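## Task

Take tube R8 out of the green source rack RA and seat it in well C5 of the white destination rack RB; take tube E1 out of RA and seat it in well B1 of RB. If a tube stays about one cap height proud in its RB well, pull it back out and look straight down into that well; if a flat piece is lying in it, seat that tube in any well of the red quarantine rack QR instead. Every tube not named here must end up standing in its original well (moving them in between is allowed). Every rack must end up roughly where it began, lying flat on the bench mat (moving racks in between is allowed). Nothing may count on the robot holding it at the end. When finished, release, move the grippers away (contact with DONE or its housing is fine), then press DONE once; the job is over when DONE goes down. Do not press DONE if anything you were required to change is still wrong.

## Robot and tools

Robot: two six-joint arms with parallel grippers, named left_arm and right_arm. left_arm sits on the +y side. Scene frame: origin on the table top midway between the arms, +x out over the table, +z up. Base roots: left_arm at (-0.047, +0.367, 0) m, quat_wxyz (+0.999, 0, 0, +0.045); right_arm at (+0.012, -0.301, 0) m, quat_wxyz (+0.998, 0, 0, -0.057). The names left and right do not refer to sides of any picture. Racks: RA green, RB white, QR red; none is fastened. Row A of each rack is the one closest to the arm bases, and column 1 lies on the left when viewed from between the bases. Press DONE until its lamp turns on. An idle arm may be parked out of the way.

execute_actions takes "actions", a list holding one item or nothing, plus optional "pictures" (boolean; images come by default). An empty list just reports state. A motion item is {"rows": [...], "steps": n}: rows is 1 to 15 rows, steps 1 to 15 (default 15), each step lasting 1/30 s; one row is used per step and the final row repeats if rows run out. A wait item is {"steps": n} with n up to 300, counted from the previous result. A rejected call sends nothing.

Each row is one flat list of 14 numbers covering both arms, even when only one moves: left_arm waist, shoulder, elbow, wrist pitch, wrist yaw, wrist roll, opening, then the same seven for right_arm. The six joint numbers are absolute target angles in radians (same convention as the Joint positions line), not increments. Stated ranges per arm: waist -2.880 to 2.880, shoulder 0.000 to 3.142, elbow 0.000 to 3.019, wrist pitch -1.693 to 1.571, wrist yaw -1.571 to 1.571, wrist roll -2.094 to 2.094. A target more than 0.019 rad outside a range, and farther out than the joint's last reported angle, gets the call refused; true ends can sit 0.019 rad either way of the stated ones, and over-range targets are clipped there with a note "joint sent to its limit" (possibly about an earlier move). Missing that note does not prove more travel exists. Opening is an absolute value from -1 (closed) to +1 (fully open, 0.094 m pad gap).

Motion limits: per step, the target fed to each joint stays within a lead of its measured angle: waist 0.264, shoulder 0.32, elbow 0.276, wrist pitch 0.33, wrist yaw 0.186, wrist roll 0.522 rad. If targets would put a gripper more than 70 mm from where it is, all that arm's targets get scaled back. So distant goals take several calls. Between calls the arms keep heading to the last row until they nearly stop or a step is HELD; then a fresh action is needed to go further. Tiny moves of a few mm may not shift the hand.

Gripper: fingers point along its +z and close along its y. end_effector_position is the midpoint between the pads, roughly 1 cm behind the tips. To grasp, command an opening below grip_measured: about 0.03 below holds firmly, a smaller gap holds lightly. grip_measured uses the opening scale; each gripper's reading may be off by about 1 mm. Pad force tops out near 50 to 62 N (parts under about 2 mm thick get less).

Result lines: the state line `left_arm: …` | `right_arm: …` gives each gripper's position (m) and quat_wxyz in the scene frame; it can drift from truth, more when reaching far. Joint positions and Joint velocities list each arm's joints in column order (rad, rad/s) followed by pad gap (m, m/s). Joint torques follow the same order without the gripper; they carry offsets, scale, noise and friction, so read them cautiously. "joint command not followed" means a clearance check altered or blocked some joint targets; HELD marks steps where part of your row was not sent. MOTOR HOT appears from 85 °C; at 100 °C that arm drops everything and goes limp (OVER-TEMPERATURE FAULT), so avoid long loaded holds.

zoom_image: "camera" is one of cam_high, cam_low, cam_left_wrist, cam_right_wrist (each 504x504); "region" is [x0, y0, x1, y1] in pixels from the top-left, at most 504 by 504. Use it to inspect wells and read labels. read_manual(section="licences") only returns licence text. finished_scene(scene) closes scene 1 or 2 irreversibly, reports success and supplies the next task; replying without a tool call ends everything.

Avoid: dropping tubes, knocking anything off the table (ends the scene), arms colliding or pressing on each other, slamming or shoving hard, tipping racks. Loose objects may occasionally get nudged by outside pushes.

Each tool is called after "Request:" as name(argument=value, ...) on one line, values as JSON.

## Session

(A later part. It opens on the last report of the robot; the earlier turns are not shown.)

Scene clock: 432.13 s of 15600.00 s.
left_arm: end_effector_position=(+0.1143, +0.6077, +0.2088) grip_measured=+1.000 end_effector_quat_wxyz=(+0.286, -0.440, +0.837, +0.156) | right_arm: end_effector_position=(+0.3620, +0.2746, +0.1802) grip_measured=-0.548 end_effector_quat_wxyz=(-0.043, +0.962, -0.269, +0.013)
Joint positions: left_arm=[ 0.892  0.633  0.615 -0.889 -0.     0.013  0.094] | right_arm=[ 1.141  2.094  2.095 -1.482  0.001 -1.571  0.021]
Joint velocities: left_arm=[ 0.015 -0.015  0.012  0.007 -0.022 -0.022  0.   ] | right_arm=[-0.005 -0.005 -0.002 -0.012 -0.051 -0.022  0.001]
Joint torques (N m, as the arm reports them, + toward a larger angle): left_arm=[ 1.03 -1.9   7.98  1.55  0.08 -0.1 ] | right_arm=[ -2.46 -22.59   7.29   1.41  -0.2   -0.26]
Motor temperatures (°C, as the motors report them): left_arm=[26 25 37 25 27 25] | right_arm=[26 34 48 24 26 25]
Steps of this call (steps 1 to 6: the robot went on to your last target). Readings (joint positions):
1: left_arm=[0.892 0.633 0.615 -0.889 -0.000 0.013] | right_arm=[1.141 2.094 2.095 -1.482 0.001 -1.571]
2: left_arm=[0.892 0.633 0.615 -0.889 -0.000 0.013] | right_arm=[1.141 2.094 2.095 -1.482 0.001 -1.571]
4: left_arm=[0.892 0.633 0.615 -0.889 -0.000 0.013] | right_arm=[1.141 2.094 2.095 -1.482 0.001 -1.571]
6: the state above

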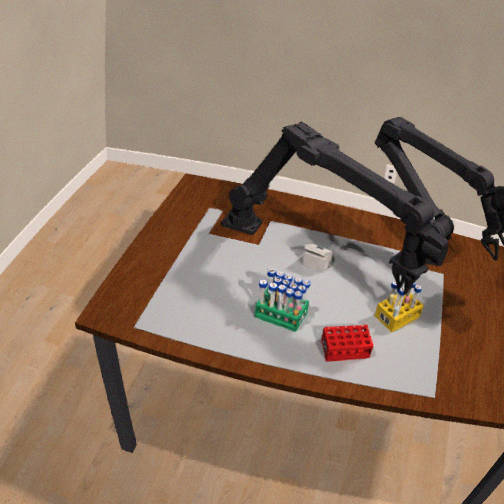

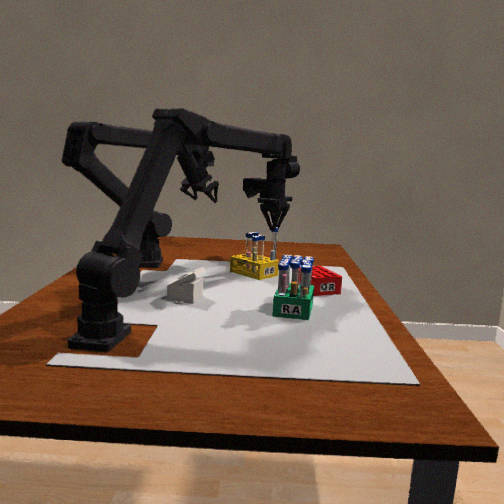

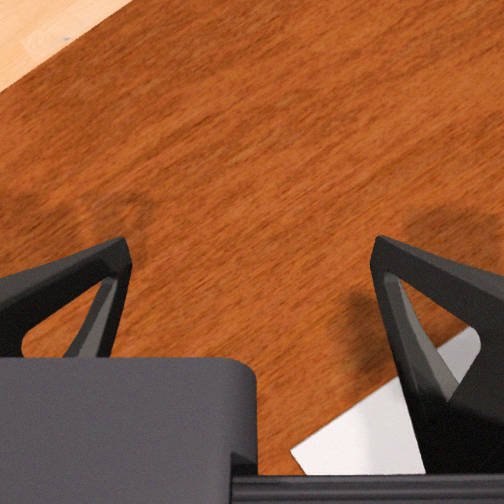

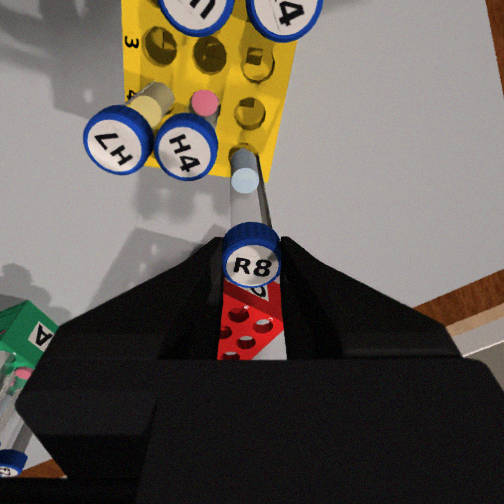

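Request:
execute_actions(actions=[{"rows": [[0.9,0.63,0.6,-0.9,0,0,1,1.146,2.085,2.091,-1.464,0,-1.584,-0.575],[0.9,0.63,0.6,-0.9,0,0,1,1.150,2.085,2.091,-1.464,0,-1.584,-0.575],[0.9,0.63,0.6,-0.9,0,0,1,1.152,2.085,2.091,-1.464,0,-1.584,-0.575],[0.9,0.63,0.6,-0.9,0,0,1,1.153,2.085,2.091,-1.464,0,-1.584,-0.575],[0.9,0.63,0.6,-0.9,0,0,1,1.154,2.085,2.090,-1.463,0,-1.584,-0.575],[0.9,0.63,0.6,-0.9,0,0,1,1.155,2.085,2.088,-1.461,0,-1.584,-0.575],[0.9,0.63,0.6,-0.9,0,0,1,1.156,2.085,2.085,-1.458,0,-1.584,-0.575],[0.9,0.63,0.6,-0.9,0,0,1,1.156,2.085,2.082,-1.455,0,-1.584,-0.575],[0.9,0.63,0.6,-0.9,0,0,1,1.156,2.085,2.079,-1.452,0,-1.584,-0.575],[0.9,0.63,0.6,-0.9,0,0,1,1.156,2.085,2.076,-1.449,0,-1.584,-0.575],[0.9,0.63,0.6,-0.9,0,0,1,1.156,2.085,2.073,-1.446,0,-1.584,-0.575],[0.9,0.63,0.6,-0.9,0,0,1,1.156,2.085,2.070,-1.443,0,-1.584,-0.575],[0.9,0.63,0.6,-0.9,0,0,1,1.156,2.085,2.068,-1.441,0,-1.584,-0.575]], "steps": 15}], pictures=false)

Request:
execute_actions(actions=[{"steps": 6}])

Request:
zoom_image(camera="cam_right_wrist", region=[180, 80, 320, 220])

Request:
zoom_image(camera="cam_low", region=[220, 200, 310, 290])

Scene clock: 444.20 s of 15600.00 s.
left_arm: end_effector_position=(+0.1143, +0.6077, +0.2088) grip_measured=+1.000 end_effector_quat_wxyz=(+0.286, -0.440, +0.837, +0.156) | right_arm: end_effector_position=(+0.3595, +0.2759, +0.1718) grip_measured=-0.548 end_effector_quat_wxyz=(-0.043, +0.963, -0.267, +0.012)
Joint positions: left_arm=[ 0.892  0.633  0.615 -0.889 -0.     0.013  0.094] | right_arm=[ 1.145  2.094  2.073 -1.461  0.001 -1.571  0.021]
Joint velocities: left_arm=[-0.005 -0.015  0.012 -0.022 -0.022  0.022  0.   ] | right_arm=[ 0.005 -0.005 -0.051  0.032 -0.051  0.007  0.001]
Joint torques (N m, as the arm reports them, + toward a larger angle): left_arm=[ 0.89 -2.22  8.15  1.55  0.1  -0.1 ] | right_arm=[ -1.24 -22.42   7.33   1.35  -0.21  -0.26]
Motor temperatures (°C, as the motors report them): left_arm=[26 25 37 25 27 25] | right_arm=[26 34 47 24 26 25]
Steps of this call (steps 1 to 15: the robot went on to your last target; steps 16 to 90: nothing new was sent; then 8.57 s passed at rest; steps 91 to 105: all 15 steps of this action). Readings (joint positions):
91: left_arm=[0.892 0.633 0.615 -0.889 -0.000 0.013] | right_arm=[1.141 2.094 2.095 -1.482 0.001 -1.571]
92: left_arm=[0.892 0.633 0.615 -0.889 -0.000 0.013] | right_arm=[1.141 2.094 2.095 -1.482 0.001 -1.571]
94: left_arm=[0.892 0.633 0.615 -0.889 -0.000 0.013] | right_arm=[1.141 2.094 2.095 -1.482 0.001 -1.571]
98: left_arm=[0.892 0.633 0.615 -0.889 -0.000 0.013] | right_arm=[1.142 2.094 2.093 -1.478 0.001 -1.571]
105: the state above

Scene clock: 444.40 s of 15600.00 s.
left_arm: end_effector_position=(+0.1143, +0.6077, +0.2088) grip_measured=+1.000 end_effector_quat_wxyz=(+0.286, -0.440, +0.837, +0.156) | right_arm: end_effector_position=(+0.3595, +0.2760, +0.1711) grip_measured=-0.548 end_effector_quat_wxyz=(-0.043, +0.963, -0.267, +0.012)
Joint positions: left_arm=[ 0.892  0.633  0.615 -0.889 -0.     0.013  0.094] | right_arm=[ 1.145  2.094  2.071 -1.458  0.001 -1.571  0.021]
Joint velocities: left_arm=[-0.005  0.015  0.022  0.007 -0.037 -0.022  0.   ] | right_arm=[ 0.005 -0.005 -0.007 -0.002  0.022  0.051  0.   ]
Joint torques (N m, as the arm reports them, + toward a larger angle): left_arm=[ 0.6  -1.88  8.    1.43  0.07 -0.11] | right_arm=[ -1.43 -22.69   7.36   1.31  -0.2   -0.26]
Motor temperatures (°C, as the motors report them): left_arm=[26 25 37 25 27 25] | right_arm=[26 34 47 24 26 25]
Steps of this call (steps 1 to 6: the robot went on to your last target). Readings (joint positions):
1: left_arm=[0.892 0.633 0.615 -0.889 -0.000 0.013] | right_arm=[1.145 2.094 2.072 -1.460 0.001 -1.571]
2: left_arm=[0.892 0.633 0.615 -0.889 -0.000 0.013] | right_arm=[1.145 2.094 2.071 -1.459 0.001 -1.571]
4: left_arm=[0.892 0.633 0.615 -0.889 -0.000 0.013] | right_arm=[1.145 2.094 2.071 -1.459 0.001 -1.571]
6: the state above

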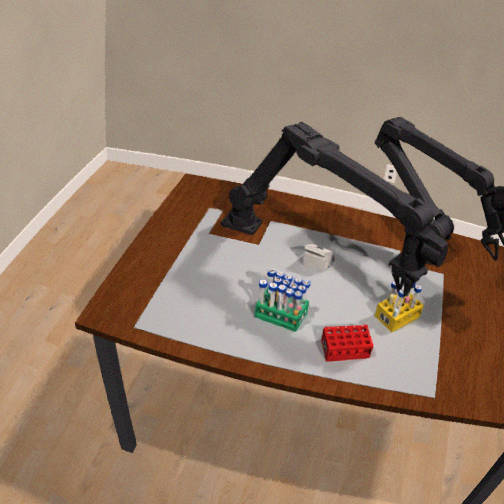

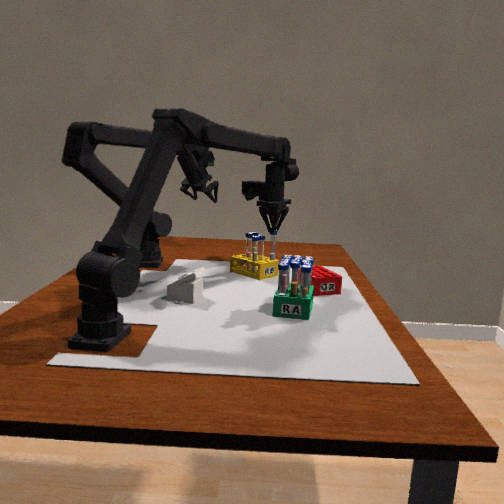

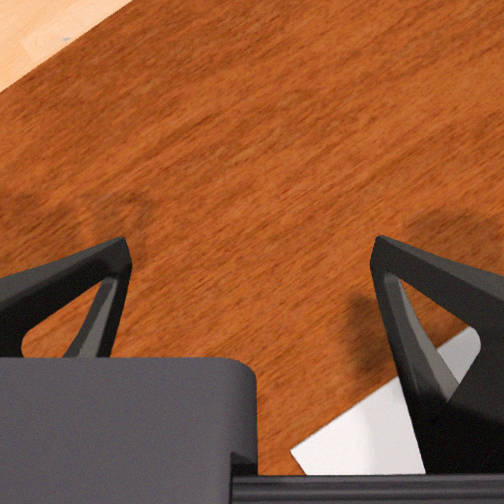

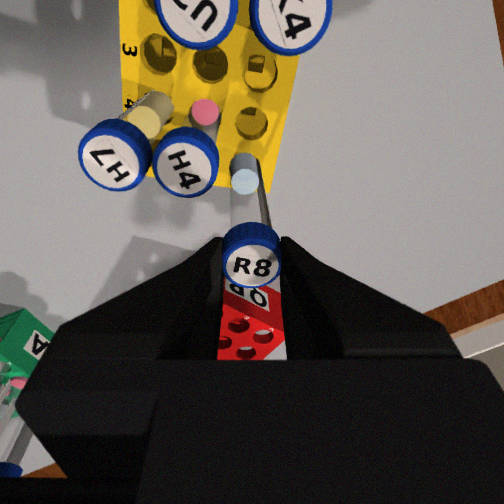

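Region (180, 80, 320, 220) of cam_right_wrist's 504x504 image, scaled by 3.600, with more detail than that image has.

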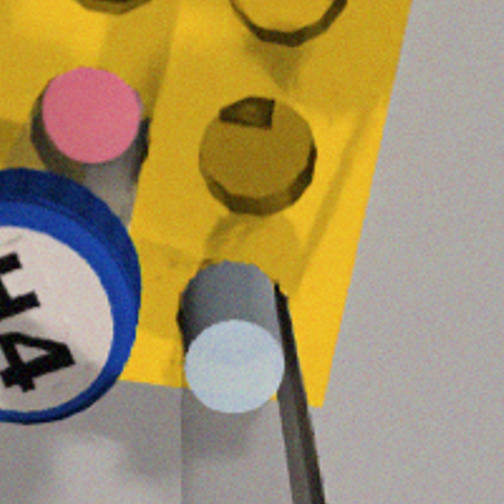

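Region (220, 200, 310, 290) of cam_low's 504x504 image, scaled by 5.600, with more detail than that image has.

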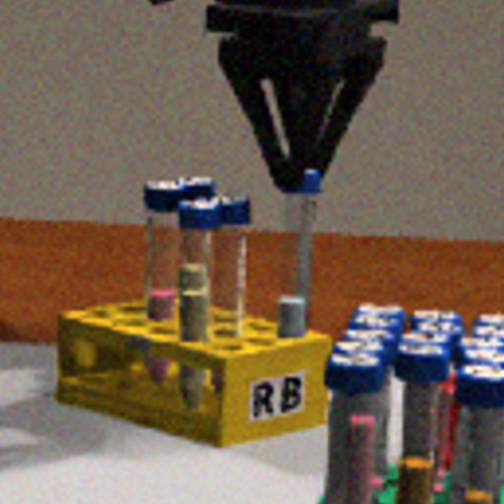

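Request:
execute_actions(actions=[{"rows": [[0.9,0.63,0.6,-0.9,0,0,1,1.156,2.085,2.066,-1.439,0,-1.584,-0.575],[0.9,0.63,0.6,-0.9,0,0,1,1.1565,2.085,2.063,-1.436,0,-1.584,-0.575],[0.9,0.63,0.6,-0.9,0,0,1,1.157,2.085,2.060,-1.433,0,-1.584,-0.575],[0.9,0.63,0.6,-0.9,0,0,1,1.157,2.085,2.057,-1.430,0,-1.584,-0.575],[0.9,0.63,0.6,-0.9,0,0,1,1.1575,2.085,2.054,-1.427,0,-1.584,-0.575],[0.9,0.63,0.6,-0.9,0,0,1,1.1575,2.085,2.051,-1.424,0,-1.584,-0.575],[0.9,0.63,0.6,-0.9,0,0,1,1.158,2.085,2.048,-1.421,0,-1.584,-0.575],[0.9,0.63,0.6,-0.9,0,0,1,1.158,2.085,2.045,-1.418,0,-1.584,-0.575],[0.9,0.63,0.6,-0.9,0,0,1,1.158,2.085,2.042,-1.415,0,-1.584,-0.575],[0.9,0.63,0.6,-0.9,0,0,1,1.158,2.085,2.039,-1.412,0,-1.584,-0.575],[0.9,0.63,0.6,-0.9,0,0,1,1.158,2.085,2.036,-1.409,0,-1.584,-0.575],[0.9,0.63,0.6,-0.9,0,0,1,1.158,2.085,2.033,-1.406,0,-1.584,-0.575],[0.9,0.63,0.6,-0.9,0,0,1,1.158,2.085,2.0305,-1.4035,0,-1.584,-0.575],[0.9,0.63,0.6,-0.9,0,0,1,1.158,2.085,2.028,-1.401,0,-1.584,-0.575],[0.9,0.63,0.6,-0.9,0,0,1,1.158,2.085,2.026,-1.399,0,-1.584,-0.575]], "steps": 15}], pictures=false)

Request:
execute_actions(actions=[{"rows": [[0.9,0.63,0.6,-0.9,0,0,1,1.158,2.085,2.024,-1.397,0,-1.584,-0.575],[0.9,0.63,0.6,-0.9,0,0,1,1.158,2.085,2.022,-1.395,0,-1.584,-0.575],[0.9,0.63,0.6,-0.9,0,0,1,1.158,2.085,2.020,-1.393,0,-1.584,-0.575],[0.9,0.63,0.6,-0.9,0,0,1,1.158,2.085,2.018,-1.391,0,-1.584,-0.575],[0.9,0.63,0.6,-0.9,0,0,1,1.158,2.085,2.016,-1.389,0,-1.584,-0.575],[0.9,0.63,0.6,-0.9,0,0,1,1.158,2.085,2.014,-1.387,0,-1.584,-0.575],[0.9,0.63,0.6,-0.9,0,0,1,1.158,2.085,2.012,-1.385,0,-1.584,-0.575],[0.9,0.63,0.6,-0.9,0,0,1,1.158,2.085,2.010,-1.383,0,-1.584,-0.575]], "steps": 15}])

Request:
zoom_image(camera="cam_low", region=[220, 200, 310, 290])

Scene clock: 453.57 s of 15600.00 s.
left_arm: end_effector_position=(+0.1143, +0.6077, +0.2088) grip_measured=+1.000 end_effector_quat_wxyz=(+0.286, -0.440, +0.837, +0.156) | right_arm: end_effector_position=(+0.3590, +0.2762, +0.1576) grip_measured=-0.548 end_effector_quat_wxyz=(-0.044, +0.963, -0.266, +0.013)
Joint positions: left_arm=[ 0.892  0.633  0.615 -0.889 -0.     0.013  0.094] | right_arm=[ 1.146  2.094  2.036 -1.421  0.001 -1.571  0.021]
Joint velocities: left_arm=[-0.005 -0.005  0.012  0.007 -0.051 -0.022  0.   ] | right_arm=[ 0.005 -0.005 -0.056  0.061 -0.037 -0.051  0.001]
Joint torques (N m, as the arm reports them, + toward a larger angle): left_arm=[ 0.54 -1.9   8.1   1.44  0.09 -0.1 ] | right_arm=[ -0.93 -22.49   6.88   1.37  -0.2   -0.26]
Motor temperatures (°C, as the motors report them): left_arm=[26 25 37 25 27 25] | right_arm=[26 34 47 24 26 25]
Steps of this call (steps 1 to 15: the robot went on to your last target; steps 16 to 90: nothing new was sent; then 5.67 s passed at rest; steps 91 to 105: all 15 steps of this action). Readings (joint positions):
91: left_arm=[0.892 0.633 0.615 -0.889 -0.000 0.013] | right_arm=[1.145 2.094 2.071 -1.458 0.001 -1.571]
92: left_arm=[0.892 0.633 0.615 -0.889 -0.000 0.013] | right_arm=[1.145 2.094 2.071 -1.458 0.001 -1.571]
94: left_arm=[0.892 0.633 0.615 -0.889 -0.000 0.013] | right_arm=[1.145 2.094 2.069 -1.453 0.001 -1.571]
98: left_arm=[0.892 0.633 0.615 -0.889 -0.000 0.013] | right_arm=[1.145 2.094 2.057 -1.441 0.001 -1.571]
105: the state above

Scene clock: 454.07 s of 15600.00 s.
left_arm: end_effector_position=(+0.1143, +0.6077, +0.2088) grip_measured=+1.000 end_effector_quat_wxyz=(+0.286, -0.440, +0.837, +0.156) | right_arm: end_effector_position=(+0.3595, +0.2770, +0.1527) grip_measured=-0.548 end_effector_quat_wxyz=(-0.047, +0.963, -0.266, +0.013)
Joint positions: left_arm=[ 0.892  0.633  0.615 -0.889 -0.     0.013  0.094] | right_arm=[ 1.146  2.094  2.022 -1.402  0.001 -1.571  0.021]
Joint velocities: left_arm=[ 0.005 -0.024  0.007  0.007 -0.125 -0.022  0.   ] | right_arm=[ 0.005 -0.015 -0.007  0.007 -0.037  0.037 -0.001]
Joint torques (N m, as the arm reports them, + toward a larger angle): left_arm=[ 0.74 -1.83  8.06  1.43  0.07 -0.11] | right_arm=[ -1.26 -21.95   6.59   1.52  -0.2   -0.26]
Motor temperatures (°C, as the motors report them): left_arm=[26 25 37 25 27 25] | right_arm=[26 34 47 24 26 25]
Steps of this call (steps 1 to 15: all 15 steps of this action). Readings (joint positions):
1: left_arm=[0.892 0.633 0.615 -0.889 -0.000 0.013] | right_arm=[1.146 2.094 2.033 -1.418 0.001 -1.571]
2: left_arm=[0.892 0.633 0.615 -0.889 -0.000 0.013] | right_arm=[1.146 2.094 2.031 -1.416 0.001 -1.571]
4: left_arm=[0.892 0.633 0.615 -0.889 -0.000 0.013] | right_arm=[1.146 2.094 2.027 -1.411 0.001 -1.571]
8: left_arm=[0.892 0.633 0.615 -0.889 -0.000 0.013] | right_arm=[1.146 2.094 2.022 -1.404 0.001 -1.571]
15: the state above

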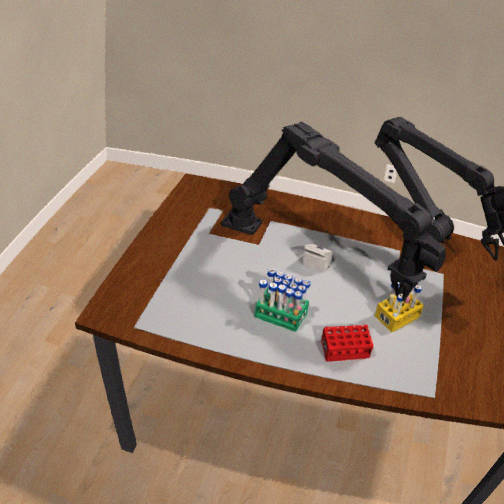

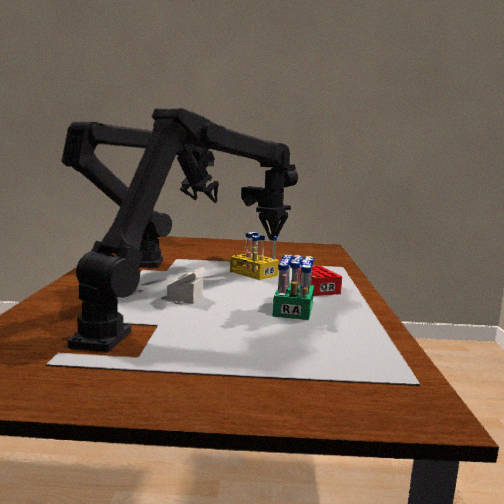

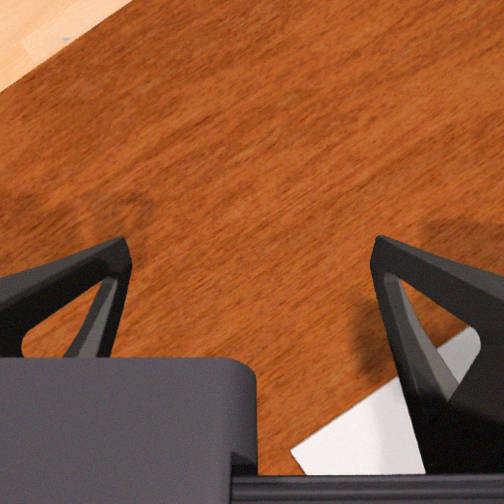

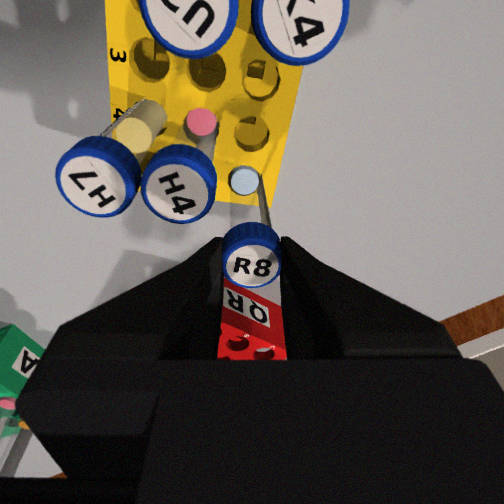

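Region (220, 200, 310, 290) of cam_low's 504x504 image, scaled by 5.600, with more detail than that image has.

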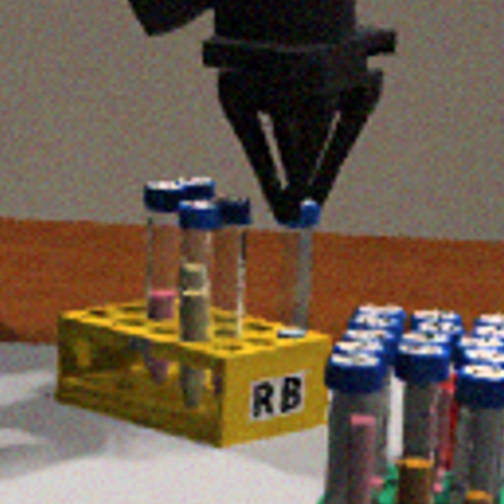

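Request:
execute_actions(actions=[{"rows": [[0.9,0.63,0.6,-0.9,0,0,1,1.150,2.085,2.020,-1.395,0,-1.575,-0.565],[0.9,0.63,0.6,-0.9,0,0,1,1.148,2.085,2.025,-1.400,0,-1.571,-0.555],[0.9,0.63,0.6,-0.9,0,0,1,1.148,2.085,2.025,-1.402,0,-1.571,-0.545],[0.9,0.63,0.6,-0.9,0,0,1,1.148,2.085,2.025,-1.402,0,-1.571,-0.535],[0.9,0.63,0.6,-0.9,0,0,1,1.148,2.085,2.025,-1.402,0,-1.571,-0.525],[0.9,0.63,0.6,-0.9,0,0,1,1.148,2.085,2.025,-1.402,0,-1.571,-0.51],[0.9,0.63,0.6,-0.9,0,0,1,1.148,2.085,2.025,-1.402,0,-1.571,-0.49],[0.9,0.63,0.6,-0.9,0,0,1,1.148,2.085,2.025,-1.402,0,-1.571,-0.47],[0.9,0.63,0.6,-0.9,0,0,1,1.148,2.085,2.025,-1.402,0,-1.571,-0.45],[0.9,0.63,0.6,-0.9,0,0,1,1.148,2.085,2.025,-1.402,0,-1.571,-0.42],[0.9,0.63,0.6,-0.9,0,0,1,1.148,2.085,2.025,-1.402,0,-1.571,-0.39],[0.9,0.63,0.6,-0.9,0,0,1,1.148,2.085,2.025,-1.402,0,-1.571,-0.36],[0.9,0.63,0.6,-0.9,0,0,1,1.148,2.085,2.025,-1.402,0,-1.571,-0.34]], "steps": 15}])

Request:
zoom_image(camera="cam_low", region=[220, 200, 310, 290])

Scene clock: 461.70 s of 15600.00 s.
left_arm: end_effector_position=(+0.1143, +0.6077, +0.2088) grip_measured=+1.000 end_effector_quat_wxyz=(+0.286, -0.440, +0.837, +0.156) | right_arm: end_effector_position=(+0.3595, +0.2770, +0.1527) grip_measured=-0.342 end_effector_quat_wxyz=(-0.047, +0.963, -0.266, +0.013)
Joint positions: left_arm=[ 0.892  0.633  0.615 -0.889 -0.     0.013  0.094] | right_arm=[ 1.146  2.094  2.022 -1.402  0.001 -1.571  0.031]
Joint velocities: left_arm=[-0.015 -0.015 -0.017 -0.007  0.022  0.022  0.   ] | right_arm=[-0.005 -0.005 -0.007 -0.012 -0.081  0.051  0.002]
Joint torques (N m, as the arm reports them, + toward a larger angle): left_arm=[ 0.91 -1.65  8.03  1.48  0.08 -0.12] | right_arm=[ -2.02 -22.59   7.65   0.5   -0.2   -0.13]
Motor temperatures (°C, as the motors report them): left_arm=[26 25 37 25 27 25] | right_arm=[26 34 46 24 26 25]
Steps of this call (steps 1 to 15: the robot went on to your last target; steps 16 to 90: nothing new was sent; then 4.13 s passed at rest; steps 91 to 105: all 15 steps of this action). Readings (joint positions):
91: left_arm=[0.892 0.633 0.615 -0.889 -0.000 0.013] | right_arm=[1.146 2.094 2.022 -1.402 0.001 -1.571]
92: left_arm=[0.892 0.633 0.615 -0.889 -0.000 0.013] | right_arm=[1.146 2.094 2.022 -1.402 0.001 -1.571]
94: left_arm=[0.892 0.633 0.615 -0.889 -0.000 0.013] | right_arm=[1.146 2.094 2.022 -1.402 0.001 -1.571]
98: left_arm=[0.892 0.633 0.615 -0.889 -0.000 0.013] | right_arm=[1.146 2.094 2.022 -1.402 0.001 -1.571]
105: the state above

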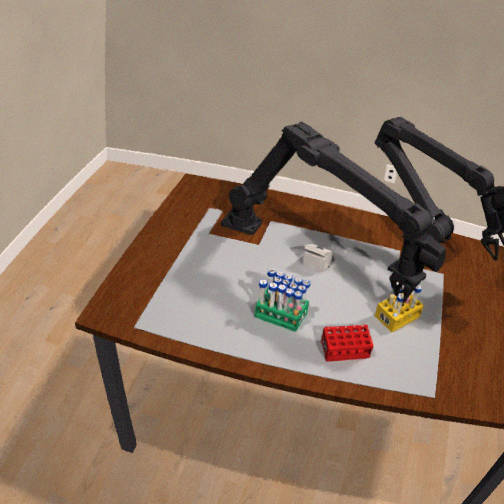

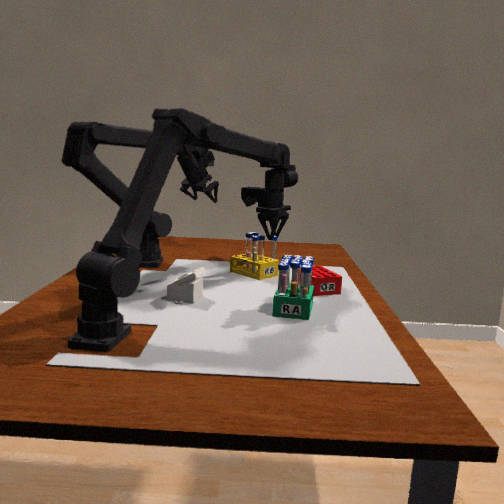

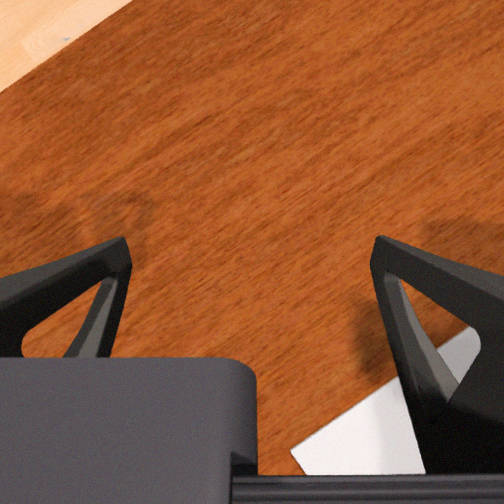

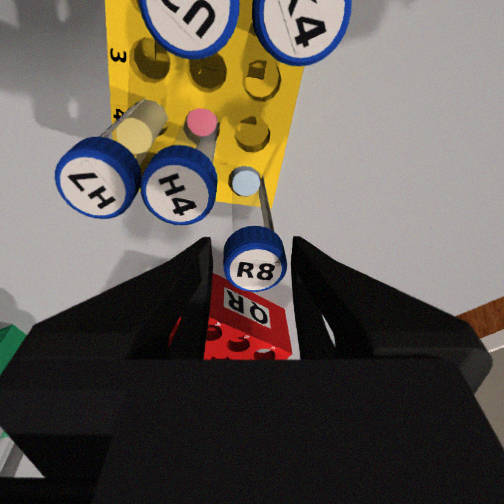

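Region (220, 200, 310, 290) of cam_low's 504x504 image, scaled by 5.600, with more detail than that image has.

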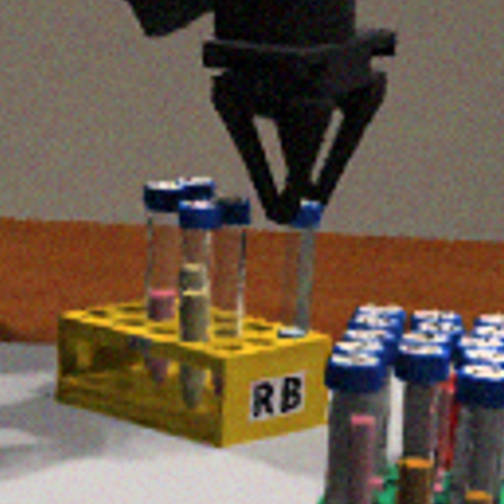

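Request:
execute_actions(actions=[{"rows": [[0.9,0.63,0.6,-0.9,0,0,1,1.140,2.0754,2.021,-1.392,0,-1.578,-0.34],[0.9,0.63,0.6,-0.9,0,0,1,1.137,2.0735,2.021,-1.389,0,-1.582,-0.34],[0.9,0.63,0.6,-0.9,0,0,1,1.137,2.0704,2.021,-1.389,0,-1.582,-0.34],[0.9,0.63,0.6,-0.9,0,0,1,1.137,2.0662,2.021,-1.389,0,-1.582,-0.34],[0.9,0.63,0.6,-0.9,0,0,1,1.137,2.0609,2.021,-1.389,0,-1.582,-0.34],[0.9,0.63,0.6,-0.9,0,0,1,1.137,2.0546,2.021,-1.389,0,-1.582,-0.34],[0.9,0.63,0.6,-0.9,0,0,1,1.137,2.0473,2.021,-1.388,0,-1.583,-0.34],[0.9,0.63,0.6,-0.9,0,0,1,1.136,2.0390,2.020,-1.387,0,-1.584,-0.34],[0.9,0.63,0.6,-0.9,0,0,1,1.1342,2.0299,2.0179,-1.3858,0,-1.5844,-0.34],[0.9,0.63,0.6,-0.9,0,0,1,1.1319,2.0199,2.0148,-1.3854,0,-1.5855,-0.34],[0.9,0.63,0.6,-0.9,0,0,1,1.1283,2.0092,2.0098,-1.3846,0,-1.5873,-0.34],[0.9,0.63,0.6,-0.9,0,0,1,1.1233,1.9977,2.0029,-1.3836,0,-1.5898,-0.34],[0.9,0.63,0.6,-0.9,0,0,1,1.1169,1.9857,1.9942,-1.3823,0,-1.5930,-0.34],[0.9,0.63,0.6,-0.9,0,0,1,1.1094,1.9729,1.9839,-1.3808,0,-1.5967,-0.34],[0.9,0.63,0.6,-0.9,0,0,1,1.1007,1.9596,1.9720,-1.3790,0,-1.6011,-0.34]], "steps": 15}], pictures=false)

Request:
execute_actions(actions=[{"rows": [[0.9,0.63,0.6,-0.9,0,0,1,1.0910,1.9457,1.9586,-1.3770,0,-1.6059,-0.35],[0.9,0.63,0.6,-0.9,0,0,1,1.0803,1.9314,1.9439,-1.3748,0,-1.6112,-0.36],[0.9,0.63,0.61,-0.895,0,0,1,1.0686,1.9167,1.9278,-1.3725,0,-1.6171,-0.37],[0.895,0.631,0.62,-0.89,0,0,1,1.0560,1.9016,1.9107,-1.3699,0,-1.6233,-0.38],[0.89,0.632,0.63,-0.886,0,0,1,1.0427,1.8863,1.8923,-1.3672,0,-1.6300,-0.39],[0.886,0.633,0.645,-0.882,0,0,1,1.0286,1.8706,1.8730,-1.3643,0,-1.6370,-0.40],[0.883,0.634,0.655,-0.879,0,0,1,1.0138,1.8548,1.8527,-1.3613,0,-1.6443,-0.40],[0.88,0.635,0.665,-0.876,0,0,1,0.9985,1.8388,1.8317,-1.3582,0,-1.6519,-0.40],[0.8765,0.6356,0.6651,-0.8757,0,0,1,0.9827,1.8227,1.8100,-1.3549,0,-1.6598,-0.40],[0.8665,0.6372,0.6653,-0.8750,0,0,1,0.9664,1.8065,1.7876,-1.3516,0,-1.6679,-0.40],[0.8502,0.6399,0.6658,-0.8738,0,0,1,0.9497,1.7903,1.7648,-1.3482,0,-1.6762,-0.40],[0.8283,0.6436,0.6663,-0.8722,0,0,1,0.9327,1.7742,1.7414,-1.3448,0,-1.6847,-0.40],[0.8012,0.6480,0.6670,-0.8702,0,0,1,0.9155,1.7582,1.7178,-1.3413,0,-1.6933,-0.40],[0.7693,0.6533,0.6679,-0.8679,0,0,1,0.8981,1.7424,1.6939,-1.3377,0,-1.7019,-0.40],[0.7333,0.6593,0.6688,-0.8652,0,0,1,0.8806,1.7267,1.6699,-1.3341,0,-1.7106,-0.40]], "steps": 15}], pictures=false)

Request:
execute_actions(actions=[{"rows": [[0.6934,0.6659,0.6698,-0.8623,0,0,1,0.8630,1.7114,1.6458,-1.3306,0,-1.7194,-0.40],[0.6502,0.6730,0.6709,-0.8592,0,0,1,0.8455,1.6963,1.6218,-1.3270,0,-1.7281,-0.40],[0.6041,0.6806,0.6721,-0.8558,0,0,1,0.8281,1.6816,1.5979,-1.3234,0,-1.7367,-0.40],[0.5558,0.6886,0.6734,-0.8522,0,0,1,0.8109,1.6673,1.5743,-1.3199,0,-1.7453,-0.40],[0.5055,0.6970,0.6747,-0.8485,0,0,1,0.7939,1.6534,1.5509,-1.3165,0,-1.7538,-0.40],[0.4538,0.7055,0.6760,-0.8448,0,0,1,0.7772,1.6401,1.5281,-1.3131,0,-1.7621,-0.40],[0.4011,0.7142,0.6774,-0.8409,0,0,1,0.7609,1.6273,1.5057,-1.3098,0,-1.7702,-0.40],[0.3480,0.7230,0.6788,-0.8370,0,0,1,0.7451,1.6153,1.4840,-1.3065,0,-1.7781,-0.40],[0.2949,0.7318,0.6801,-0.8331,0,0,1,0.7298,1.6038,1.4630,-1.3034,0,-1.7857,-0.40],[0.2422,0.7405,0.6815,-0.8292,0,0,1,0.7150,1.5931,1.4427,-1.3004,0,-1.7930,-0.40],[0.1905,0.7490,0.6828,-0.8255,0,0,1,0.7009,1.5831,1.4234,-1.2975,0,-1.8000,-0.40],[0.1402,0.7574,0.6841,-0.8218,0,0,1,0.6876,1.5740,1.4050,-1.2948,0,-1.8067,-0.40],[0.0919,0.7654,0.6854,-0.8182,0,0,1,0.6750,1.5657,1.3879,-1.2922,0,-1.8129,-0.40],[0.0458,0.7730,0.6866,-0.8148,0,0,1,0.6633,1.5584,1.3718,-1.2899,0,-1.8188,-0.40],[0.0026,0.7801,0.6877,-0.8117,0,0,1,0.6526,1.5521,1.3571,-1.2877,0,-1.8241,-0.40]], "steps": 15}], pictures=false)

Request:
execute_actions(actions=[{"rows": [[-0.0373,0.7867,0.6887,-0.8088,0,0,1,0.6429,1.5468,1.3437,-1.2857,0,-1.8289,-0.40],[-0.0733,0.7927,0.6896,-0.8061,0,0,1,0.6342,1.5426,1.3318,-1.2839,0,-1.8333,-0.40],[-0.1052,0.7980,0.6905,-0.8038,0,0,1,0.6267,1.5395,1.3215,-1.2824,0,-1.8370,-0.40],[-0.1323,0.8024,0.6912,-0.8018,0,0,1,0.6203,1.5376,1.3128,-1.2811,0,-1.8402,-0.40],[-0.1542,0.8061,0.6917,-0.8002,0,0,1,0.6153,1.537,1.3059,-1.2801,0,-1.8427,-0.40],[-0.1705,0.8088,0.6922,-0.7990,0,0,1,0.6120,1.537,1.3009,-1.2793,0,-1.8445,-0.40],[-0.1805,0.8104,0.6924,-0.7983,0,0,1,0.6105,1.537,1.2978,-1.2789,0,-1.8456,-0.40],[-0.184,0.811,0.6925,-0.798,0,0,1,0.610,1.537,1.2967,-1.2787,0,-1.846,-0.40]], "steps": 15}], pictures=false)

Request:
execute_actions(actions=[{"steps": 8}])

Scene clock: 527.70 s of 15600.00 s.
left_arm: end_effector_position=(+0.1143, +0.6077, +0.2088) grip_measured=+1.000 end_effector_quat_wxyz=(+0.286, -0.440, +0.837, +0.156) | right_arm: end_effector_position=(+0.3591, +0.2659, +0.1848) grip_measured=-0.342 end_effector_quat_wxyz=(-0.067, +0.961, -0.267, +0.020)
Joint positions: left_arm=[ 0.892  0.633  0.615 -0.889 -0.     0.013  0.094] | right_arm=[ 1.138  2.025  1.991 -1.398  0.001 -1.577  0.031]
Joint velocities: left_arm=[-0.015 -0.015  0.007 -0.007  0.022  0.037  0.   ] | right_arm=[-0.122 -0.464 -0.281  0.066  0.022 -0.066 -0.001]
Joint torques (N m, as the arm reports them, + toward a larger angle): left_arm=[ 0.7  -2.42  8.1   1.49  0.05 -0.12] | right_arm=[ -4.08 -23.55   7.27   1.31  -0.2   -0.23]
Motor temperatures (°C, as the motors report them): left_arm=[26 25 37 25 27 25] | right_arm=[26 35 46 24 26 25]
Steps of this call (steps 1 to 15: the robot went on to your last target; steps 16 to 220: nothing new was sent; then 58.17 s passed at rest; steps 221 to 235: all 15 steps of this action). Readings (joint positions):
221: left_arm=[0.892 0.633 0.615 -0.889 -0.000 0.013] | right_arm=[1.146 2.094 2.022 -1.402 0.001 -1.571]
222: left_arm=[0.892 0.633 0.615 -0.889 -0.000 0.013] | right_arm=[1.146 2.094 2.022 -1.402 0.001 -1.571]
224: left_arm=[0.892 0.633 0.615 -0.889 -0.000 0.013] | right_arm=[1.146 2.094 2.022 -1.402 0.001 -1.571]
228: left_arm=[0.892 0.633 0.615 -0.889 -0.000 0.013] | right_arm=[1.146 2.089 2.022 -1.402 0.001 -1.571]
235: the state above

Scene clock: 528.20 s of 15600.00 s.
left_arm: end_effector_position=(+0.1329, +0.5957, +0.2080) grip_measured=+1.000 end_effector_quat_wxyz=(+0.291, -0.409, +0.853, +0.145) | right_arm: end_effector_position=(+0.4196, +0.1184, +0.2263) grip_measured=-0.398 end_effector_quat_wxyz=(-0.074, +0.940, -0.331, +0.034)
Joint positions: left_arm=[ 0.816  0.639  0.615 -0.884 -0.001  0.013  0.094] | right_arm=[ 0.916  1.771  1.72  -1.358  0.001 -1.663  0.028]
Joint velocities: left_arm=[-0.904  0.093  0.012  0.076 -0.125  0.007  0.   ] | right_arm=[-0.562 -0.425 -0.701  0.134  0.007 -0.198  0.001]
Joint torques (N m, as the arm reports them, + toward a larger angle): left_arm=[-2.07 -0.97 12.66  2.77  0.13 -0.09] | right_arm=[ -2.09 -19.25   7.09   1.44  -0.2   -0.27]
Motor temperatures (°C, as the motors report them): left_arm=[26 25 38 25 27 25] | right_arm=[26 35 46 24 26 25]
Steps of this call (steps 1 to 15: all 15 steps of this action). Readings (joint positions):
1: left_arm=[0.892 0.633 0.615 -0.889 -0.000 0.013] | right_arm=[1.133 2.009 1.982 -1.396 0.001 -1.580]
2: left_arm=[0.892 0.633 0.615 -0.889 -0.000 0.013] | right_arm=[1.126 1.992 1.971 -1.395 0.001 -1.583]
4: left_arm=[0.892 0.633 0.615 -0.889 -0.000 0.013] | right_arm=[1.108 1.956 1.945 -1.391 0.001 -1.591]
8: left_arm=[0.892 0.633 0.615 -0.889 -0.000 0.013] | right_arm=[1.051 1.882 1.877 -1.380 0.001 -1.613]
15: the state above

Scene clock: 528.70 s of 15600.00 s.
left_arm: end_effector_position=(+0.2608, +0.4219, +0.1877) grip_measured=+1.000 end_effector_quat_wxyz=(+0.297, -0.079, +0.951, +0.029) | right_arm: end_effector_position=(+0.4233, -0.0425, +0.1906) grip_measured=-0.398 end_effector_quat_wxyz=(-0.028, +0.921, -0.387, +0.020)
Joint positions: left_arm=[ 0.089  0.761  0.627 -0.831 -0.     0.013  0.094] | right_arm=[ 0.678  1.581  1.39  -1.311  0.001 -1.782  0.028]
Joint velocities: left_arm=[-1.402  0.21   0.051  0.09   0.007 -0.066  0.   ] | right_arm=[-0.366 -0.259 -0.447  0.1   -0.022 -0.256  0.001]
Joint torques (N m, as the arm reports them, + toward a larger angle): left_arm=[ 0.11 -2.76 12.9   2.63  0.04 -0.09] | right_arm=[ -2.33 -15.67   7.01   1.24  -0.2   -0.24]
Motor temperatures (°C, as the motors report them): left_arm=[26 25 38 25 27 25] | right_arm=[26 35 46 24 26 25]
Steps of this call (steps 1 to 15: all 15 steps of this action). Readings (joint positions):
1: left_arm=[0.782 0.643 0.615 -0.882 -0.001 0.013] | right_arm=[0.898 1.756 1.696 -1.354 0.001 -1.671]
2: left_arm=[0.745 0.649 0.615 -0.879 -0.001 0.013] | right_arm=[0.880 1.743 1.671 -1.351 0.001 -1.679]
4: left_arm=[0.657 0.664 0.615 -0.873 -0.001 0.013] | right_arm=[0.845 1.715 1.621 -1.344 0.001 -1.696]
8: left_arm=[0.454 0.700 0.615 -0.858 -0.001 0.013] | right_arm=[0.780 1.661 1.527 -1.330 0.001 -1.729]
15: the state above

Scene clock: 529.20 s of 15600.00 s.
left_arm: end_effector_position=(+0.2722, +0.3367, +0.1806) grip_measured=+1.000 end_effector_quat_wxyz=(+0.289, +0.050, +0.956, -0.012) | right_arm: end_effector_position=(+0.4145, -0.0823, +0.1685) grip_measured=-0.398 end_effector_quat_wxyz=(-0.008, +0.919, -0.394, +0.007)
Joint positions: left_arm=[-0.182  0.804  0.633 -0.812  0.     0.013  0.094] | right_arm=[ 0.615  1.553  1.299 -1.295  0.001 -1.83   0.028]
Joint velocities: left_arm=[-0.015  0.015 -0.002 -0.012  0.022 -0.037  0.   ] | right_arm=[-0.015 -0.005 -0.002 -0.002  0.051 -0.007  0.001]
Joint torques (N m, as the arm reports them, + toward a larger angle): left_arm=[ 0.26 -2.83 12.91  2.69  0.03 -0.05] | right_arm=[ -2.47 -14.65   6.96   1.22  -0.2   -0.27]
Motor temperatures (°C, as the motors report them): left_arm=[26 25 38 25 27 25] | right_arm=[26 35 46 24 26 25]
Steps of this call (steps 1 to 15: all 15 steps of this action). Readings (joint positions):
1: left_arm=[0.042 0.768 0.629 -0.828 0.000 0.013] | right_arm=[0.666 1.573 1.374 -1.308 0.001 -1.789]
2: left_arm=[-0.000 0.774 0.630 -0.825 0.000 0.013] | right_arm=[0.656 1.567 1.360 -1.306 0.001 -1.795]
4: left_arm=[-0.076 0.786 0.632 -0.820 0.000 0.013] | right_arm=[0.637 1.557 1.336 -1.303 0.001 -1.806]
8: left_arm=[-0.169 0.801 0.633 -0.814 0.000 0.013] | right_arm=[0.617 1.553 1.305 -1.298 0.001 -1.821]
15: the state above

Scene clock: 529.47 s of 15600.00 s.
left_arm: end_effector_position=(+0.2722, +0.3367, +0.1806) grip_measured=+1.000 end_effector_quat_wxyz=(+0.289, +0.050, +0.956, -0.012) | right_arm: end_effector_position=(+0.4145, -0.0823, +0.1685) grip_measured=-0.398 end_effector_quat_wxyz=(-0.008, +0.919, -0.394, +0.007)
Joint positions: left_arm=[-0.182  0.804  0.633 -0.812  0.     0.013  0.094] | right_arm=[ 0.615  1.553  1.299 -1.295  0.001 -1.832  0.028]
Joint velocities: left_arm=[ 0.005 -0.005  0.002  0.007 -0.066  0.022  0.   ] | right_arm=[-0.005 -0.015  0.002  0.012 -0.022 -0.007  0.   ]
Joint torques (N m, as the arm reports them, + toward a larger angle): left_arm=[ 0.27 -3.12 12.94  2.63  0.04 -0.1 ] | right_arm=[ -2.58 -14.15   6.99   1.18  -0.2   -0.26]
Motor temperatures (°C, as the motors report them): left_arm=[26 25 38 25 27 25] | right_arm=[26 35 46 24 26 25]
Steps of this call (steps 1 to 8: the robot went on to your last target). Readings (joint positions):
1: left_arm=[-0.182 0.804 0.633 -0.812 0.000 0.013] | right_arm=[0.615 1.553 1.299 -1.295 0.001 -1.831]
2: left_arm=[-0.182 0.804 0.633 -0.812 0.000 0.013] | right_arm=[0.615 1.553 1.299 -1.295 0.001 -1.831]
4: left_arm=[-0.182 0.804 0.633 -0.812 0.000 0.013] | right_arm=[0.615 1.553 1.299 -1.295 0.001 -1.832]
8: the state above

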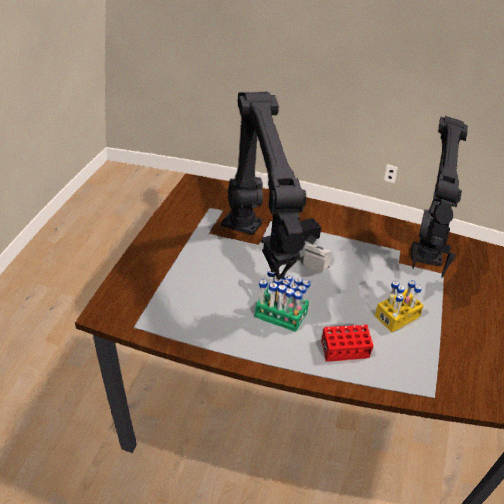

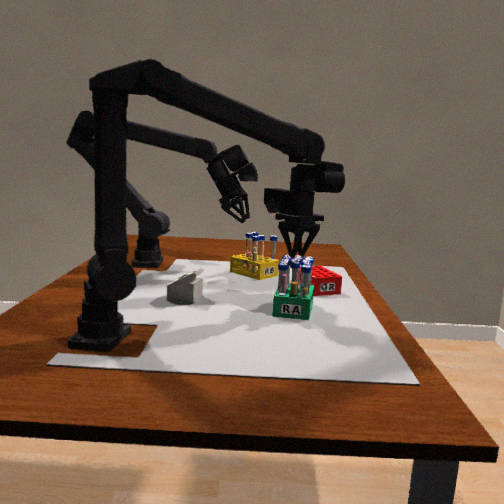

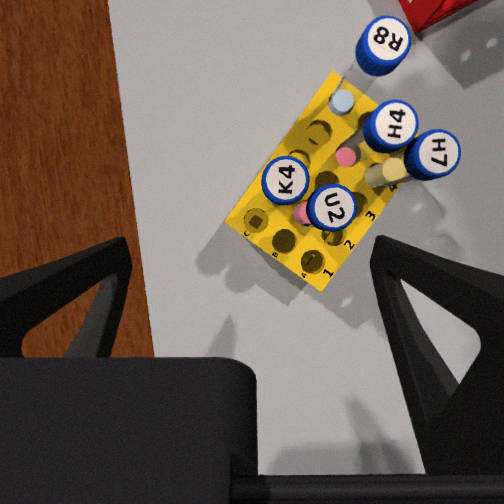

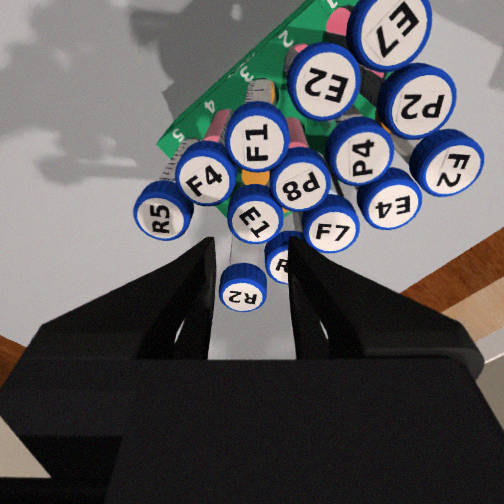

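Request:
execute_actions(actions=[])

Request:
zoom_image(camera="cam_left_wrist", region=[220, 180, 350, 300])

Scene clock: 543.50 s of 15600.00 s.
left_arm: end_effector_position=(+0.2722, +0.3367, +0.1806) grip_measured=+1.000 end_effector_quat_wxyz=(+0.289, +0.050, +0.956, -0.012) | right_arm: end_effector_position=(+0.4145, -0.0823, +0.1685) grip_measured=-0.398 end_effector_quat_wxyz=(-0.008, +0.919, -0.393, +0.007)
Joint positions: left_arm=[-0.182  0.804  0.633 -0.812  0.     0.013  0.094] | right_arm=[ 0.615  1.553  1.299 -1.295  0.001 -1.833  0.028]
Joint velocities: left_arm=[-0.005  0.015  0.007 -0.012  0.007 -0.007  0.   ] | right_arm=[-0.015 -0.005  0.007 -0.007 -0.051  0.007  0.   ]
Joint torques (N m, as the arm reports them, + toward a larger angle): left_arm=[ 0.7  -3.35 12.92  2.65  0.05 -0.1 ] | right_arm=[ -2.53 -14.6    6.97   1.17  -0.2   -0.27]
Motor temperatures (°C, as the motors report them): left_arm=[26 25 42 25 27 25] | right_arm=[26 34 46 24 26 25]
Steps of this call (steps 1 to 15: the robot went on to your last target; steps 16 to 90: nothing new was sent; then 11.03 s passed at rest). Readings (joint positions):
1: left_arm=[-0.182 0.804 0.633 -0.812 0.000 0.013] | right_arm=[0.615 1.553 1.299 -1.295 0.001 -1.832]
2: left_arm=[-0.182 0.804 0.633 -0.812 0.000 0.013] | right_arm=[0.615 1.553 1.299 -1.295 0.001 -1.832]
4: left_arm=[-0.182 0.804 0.633 -0.812 0.000 0.013] | right_arm=[0.615 1.553 1.299 -1.295 0.001 -1.832]
8: left_arm=[-0.182 0.804 0.633 -0.812 0.000 0.013] | right_arm=[0.615 1.553 1.299 -1.295 0.001 -1.833]
90: the state above
All arms were judged still, so your last target was given up. Only a new action makes them travel on or press farther. Fingers that are still opening or closing keep moving.

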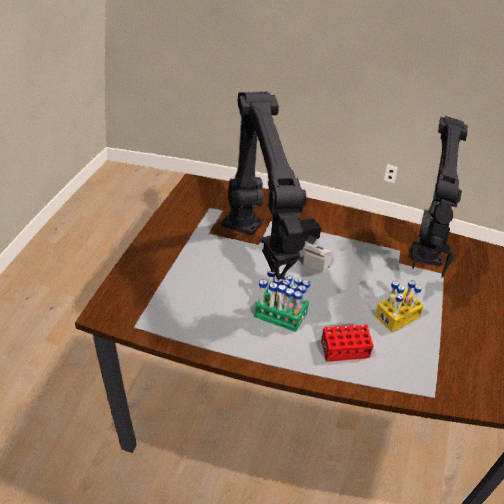

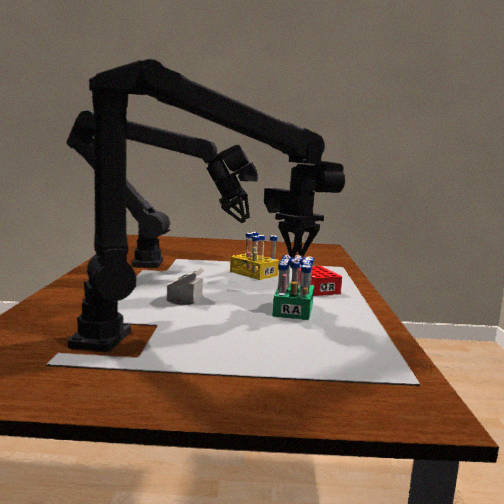

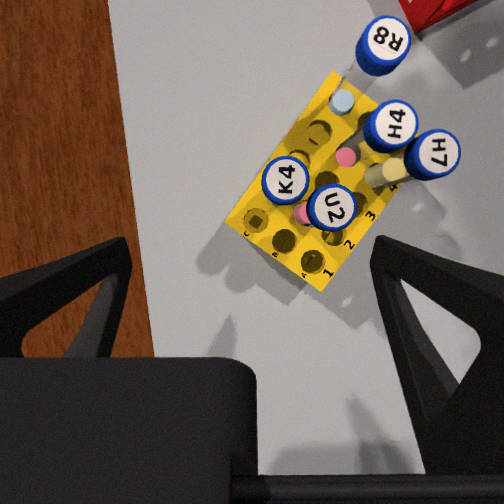

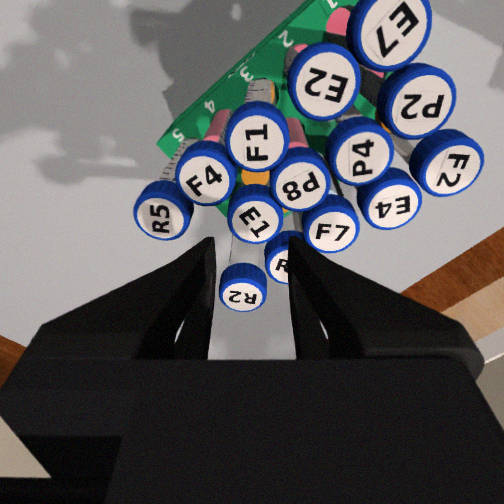

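Region (220, 180, 350, 300) of cam_left_wrist's 504x504 image, scaled by 3.877, with more detail than that image has; it fills the top 465 rows of this view, and the rest is white.

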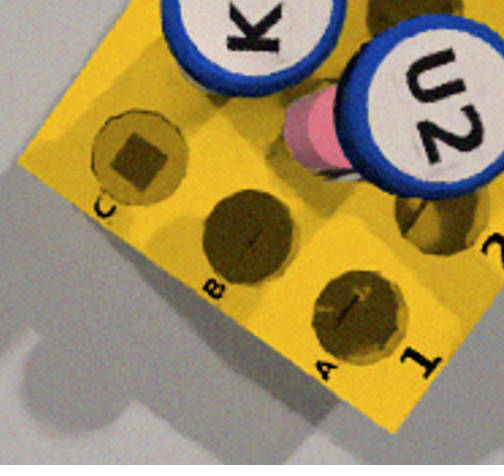

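Request:
zoom_image(camera="cam_right_wrist", region=[170, 130, 370, 320])

Region (170, 130, 370, 320) of cam_right_wrist's 504x504 image, scaled by 2.520, with more detail than that image has; it fills the top 479 rows of this view, and the rest is white.

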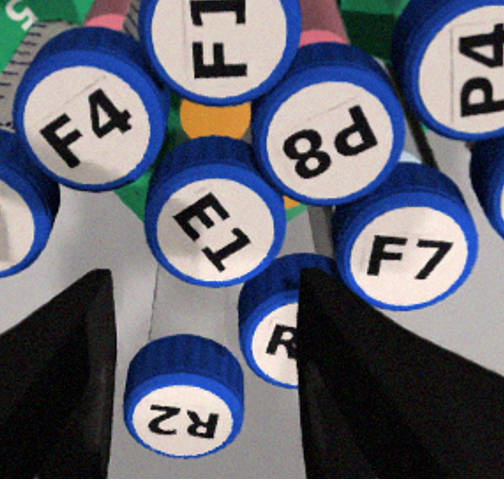

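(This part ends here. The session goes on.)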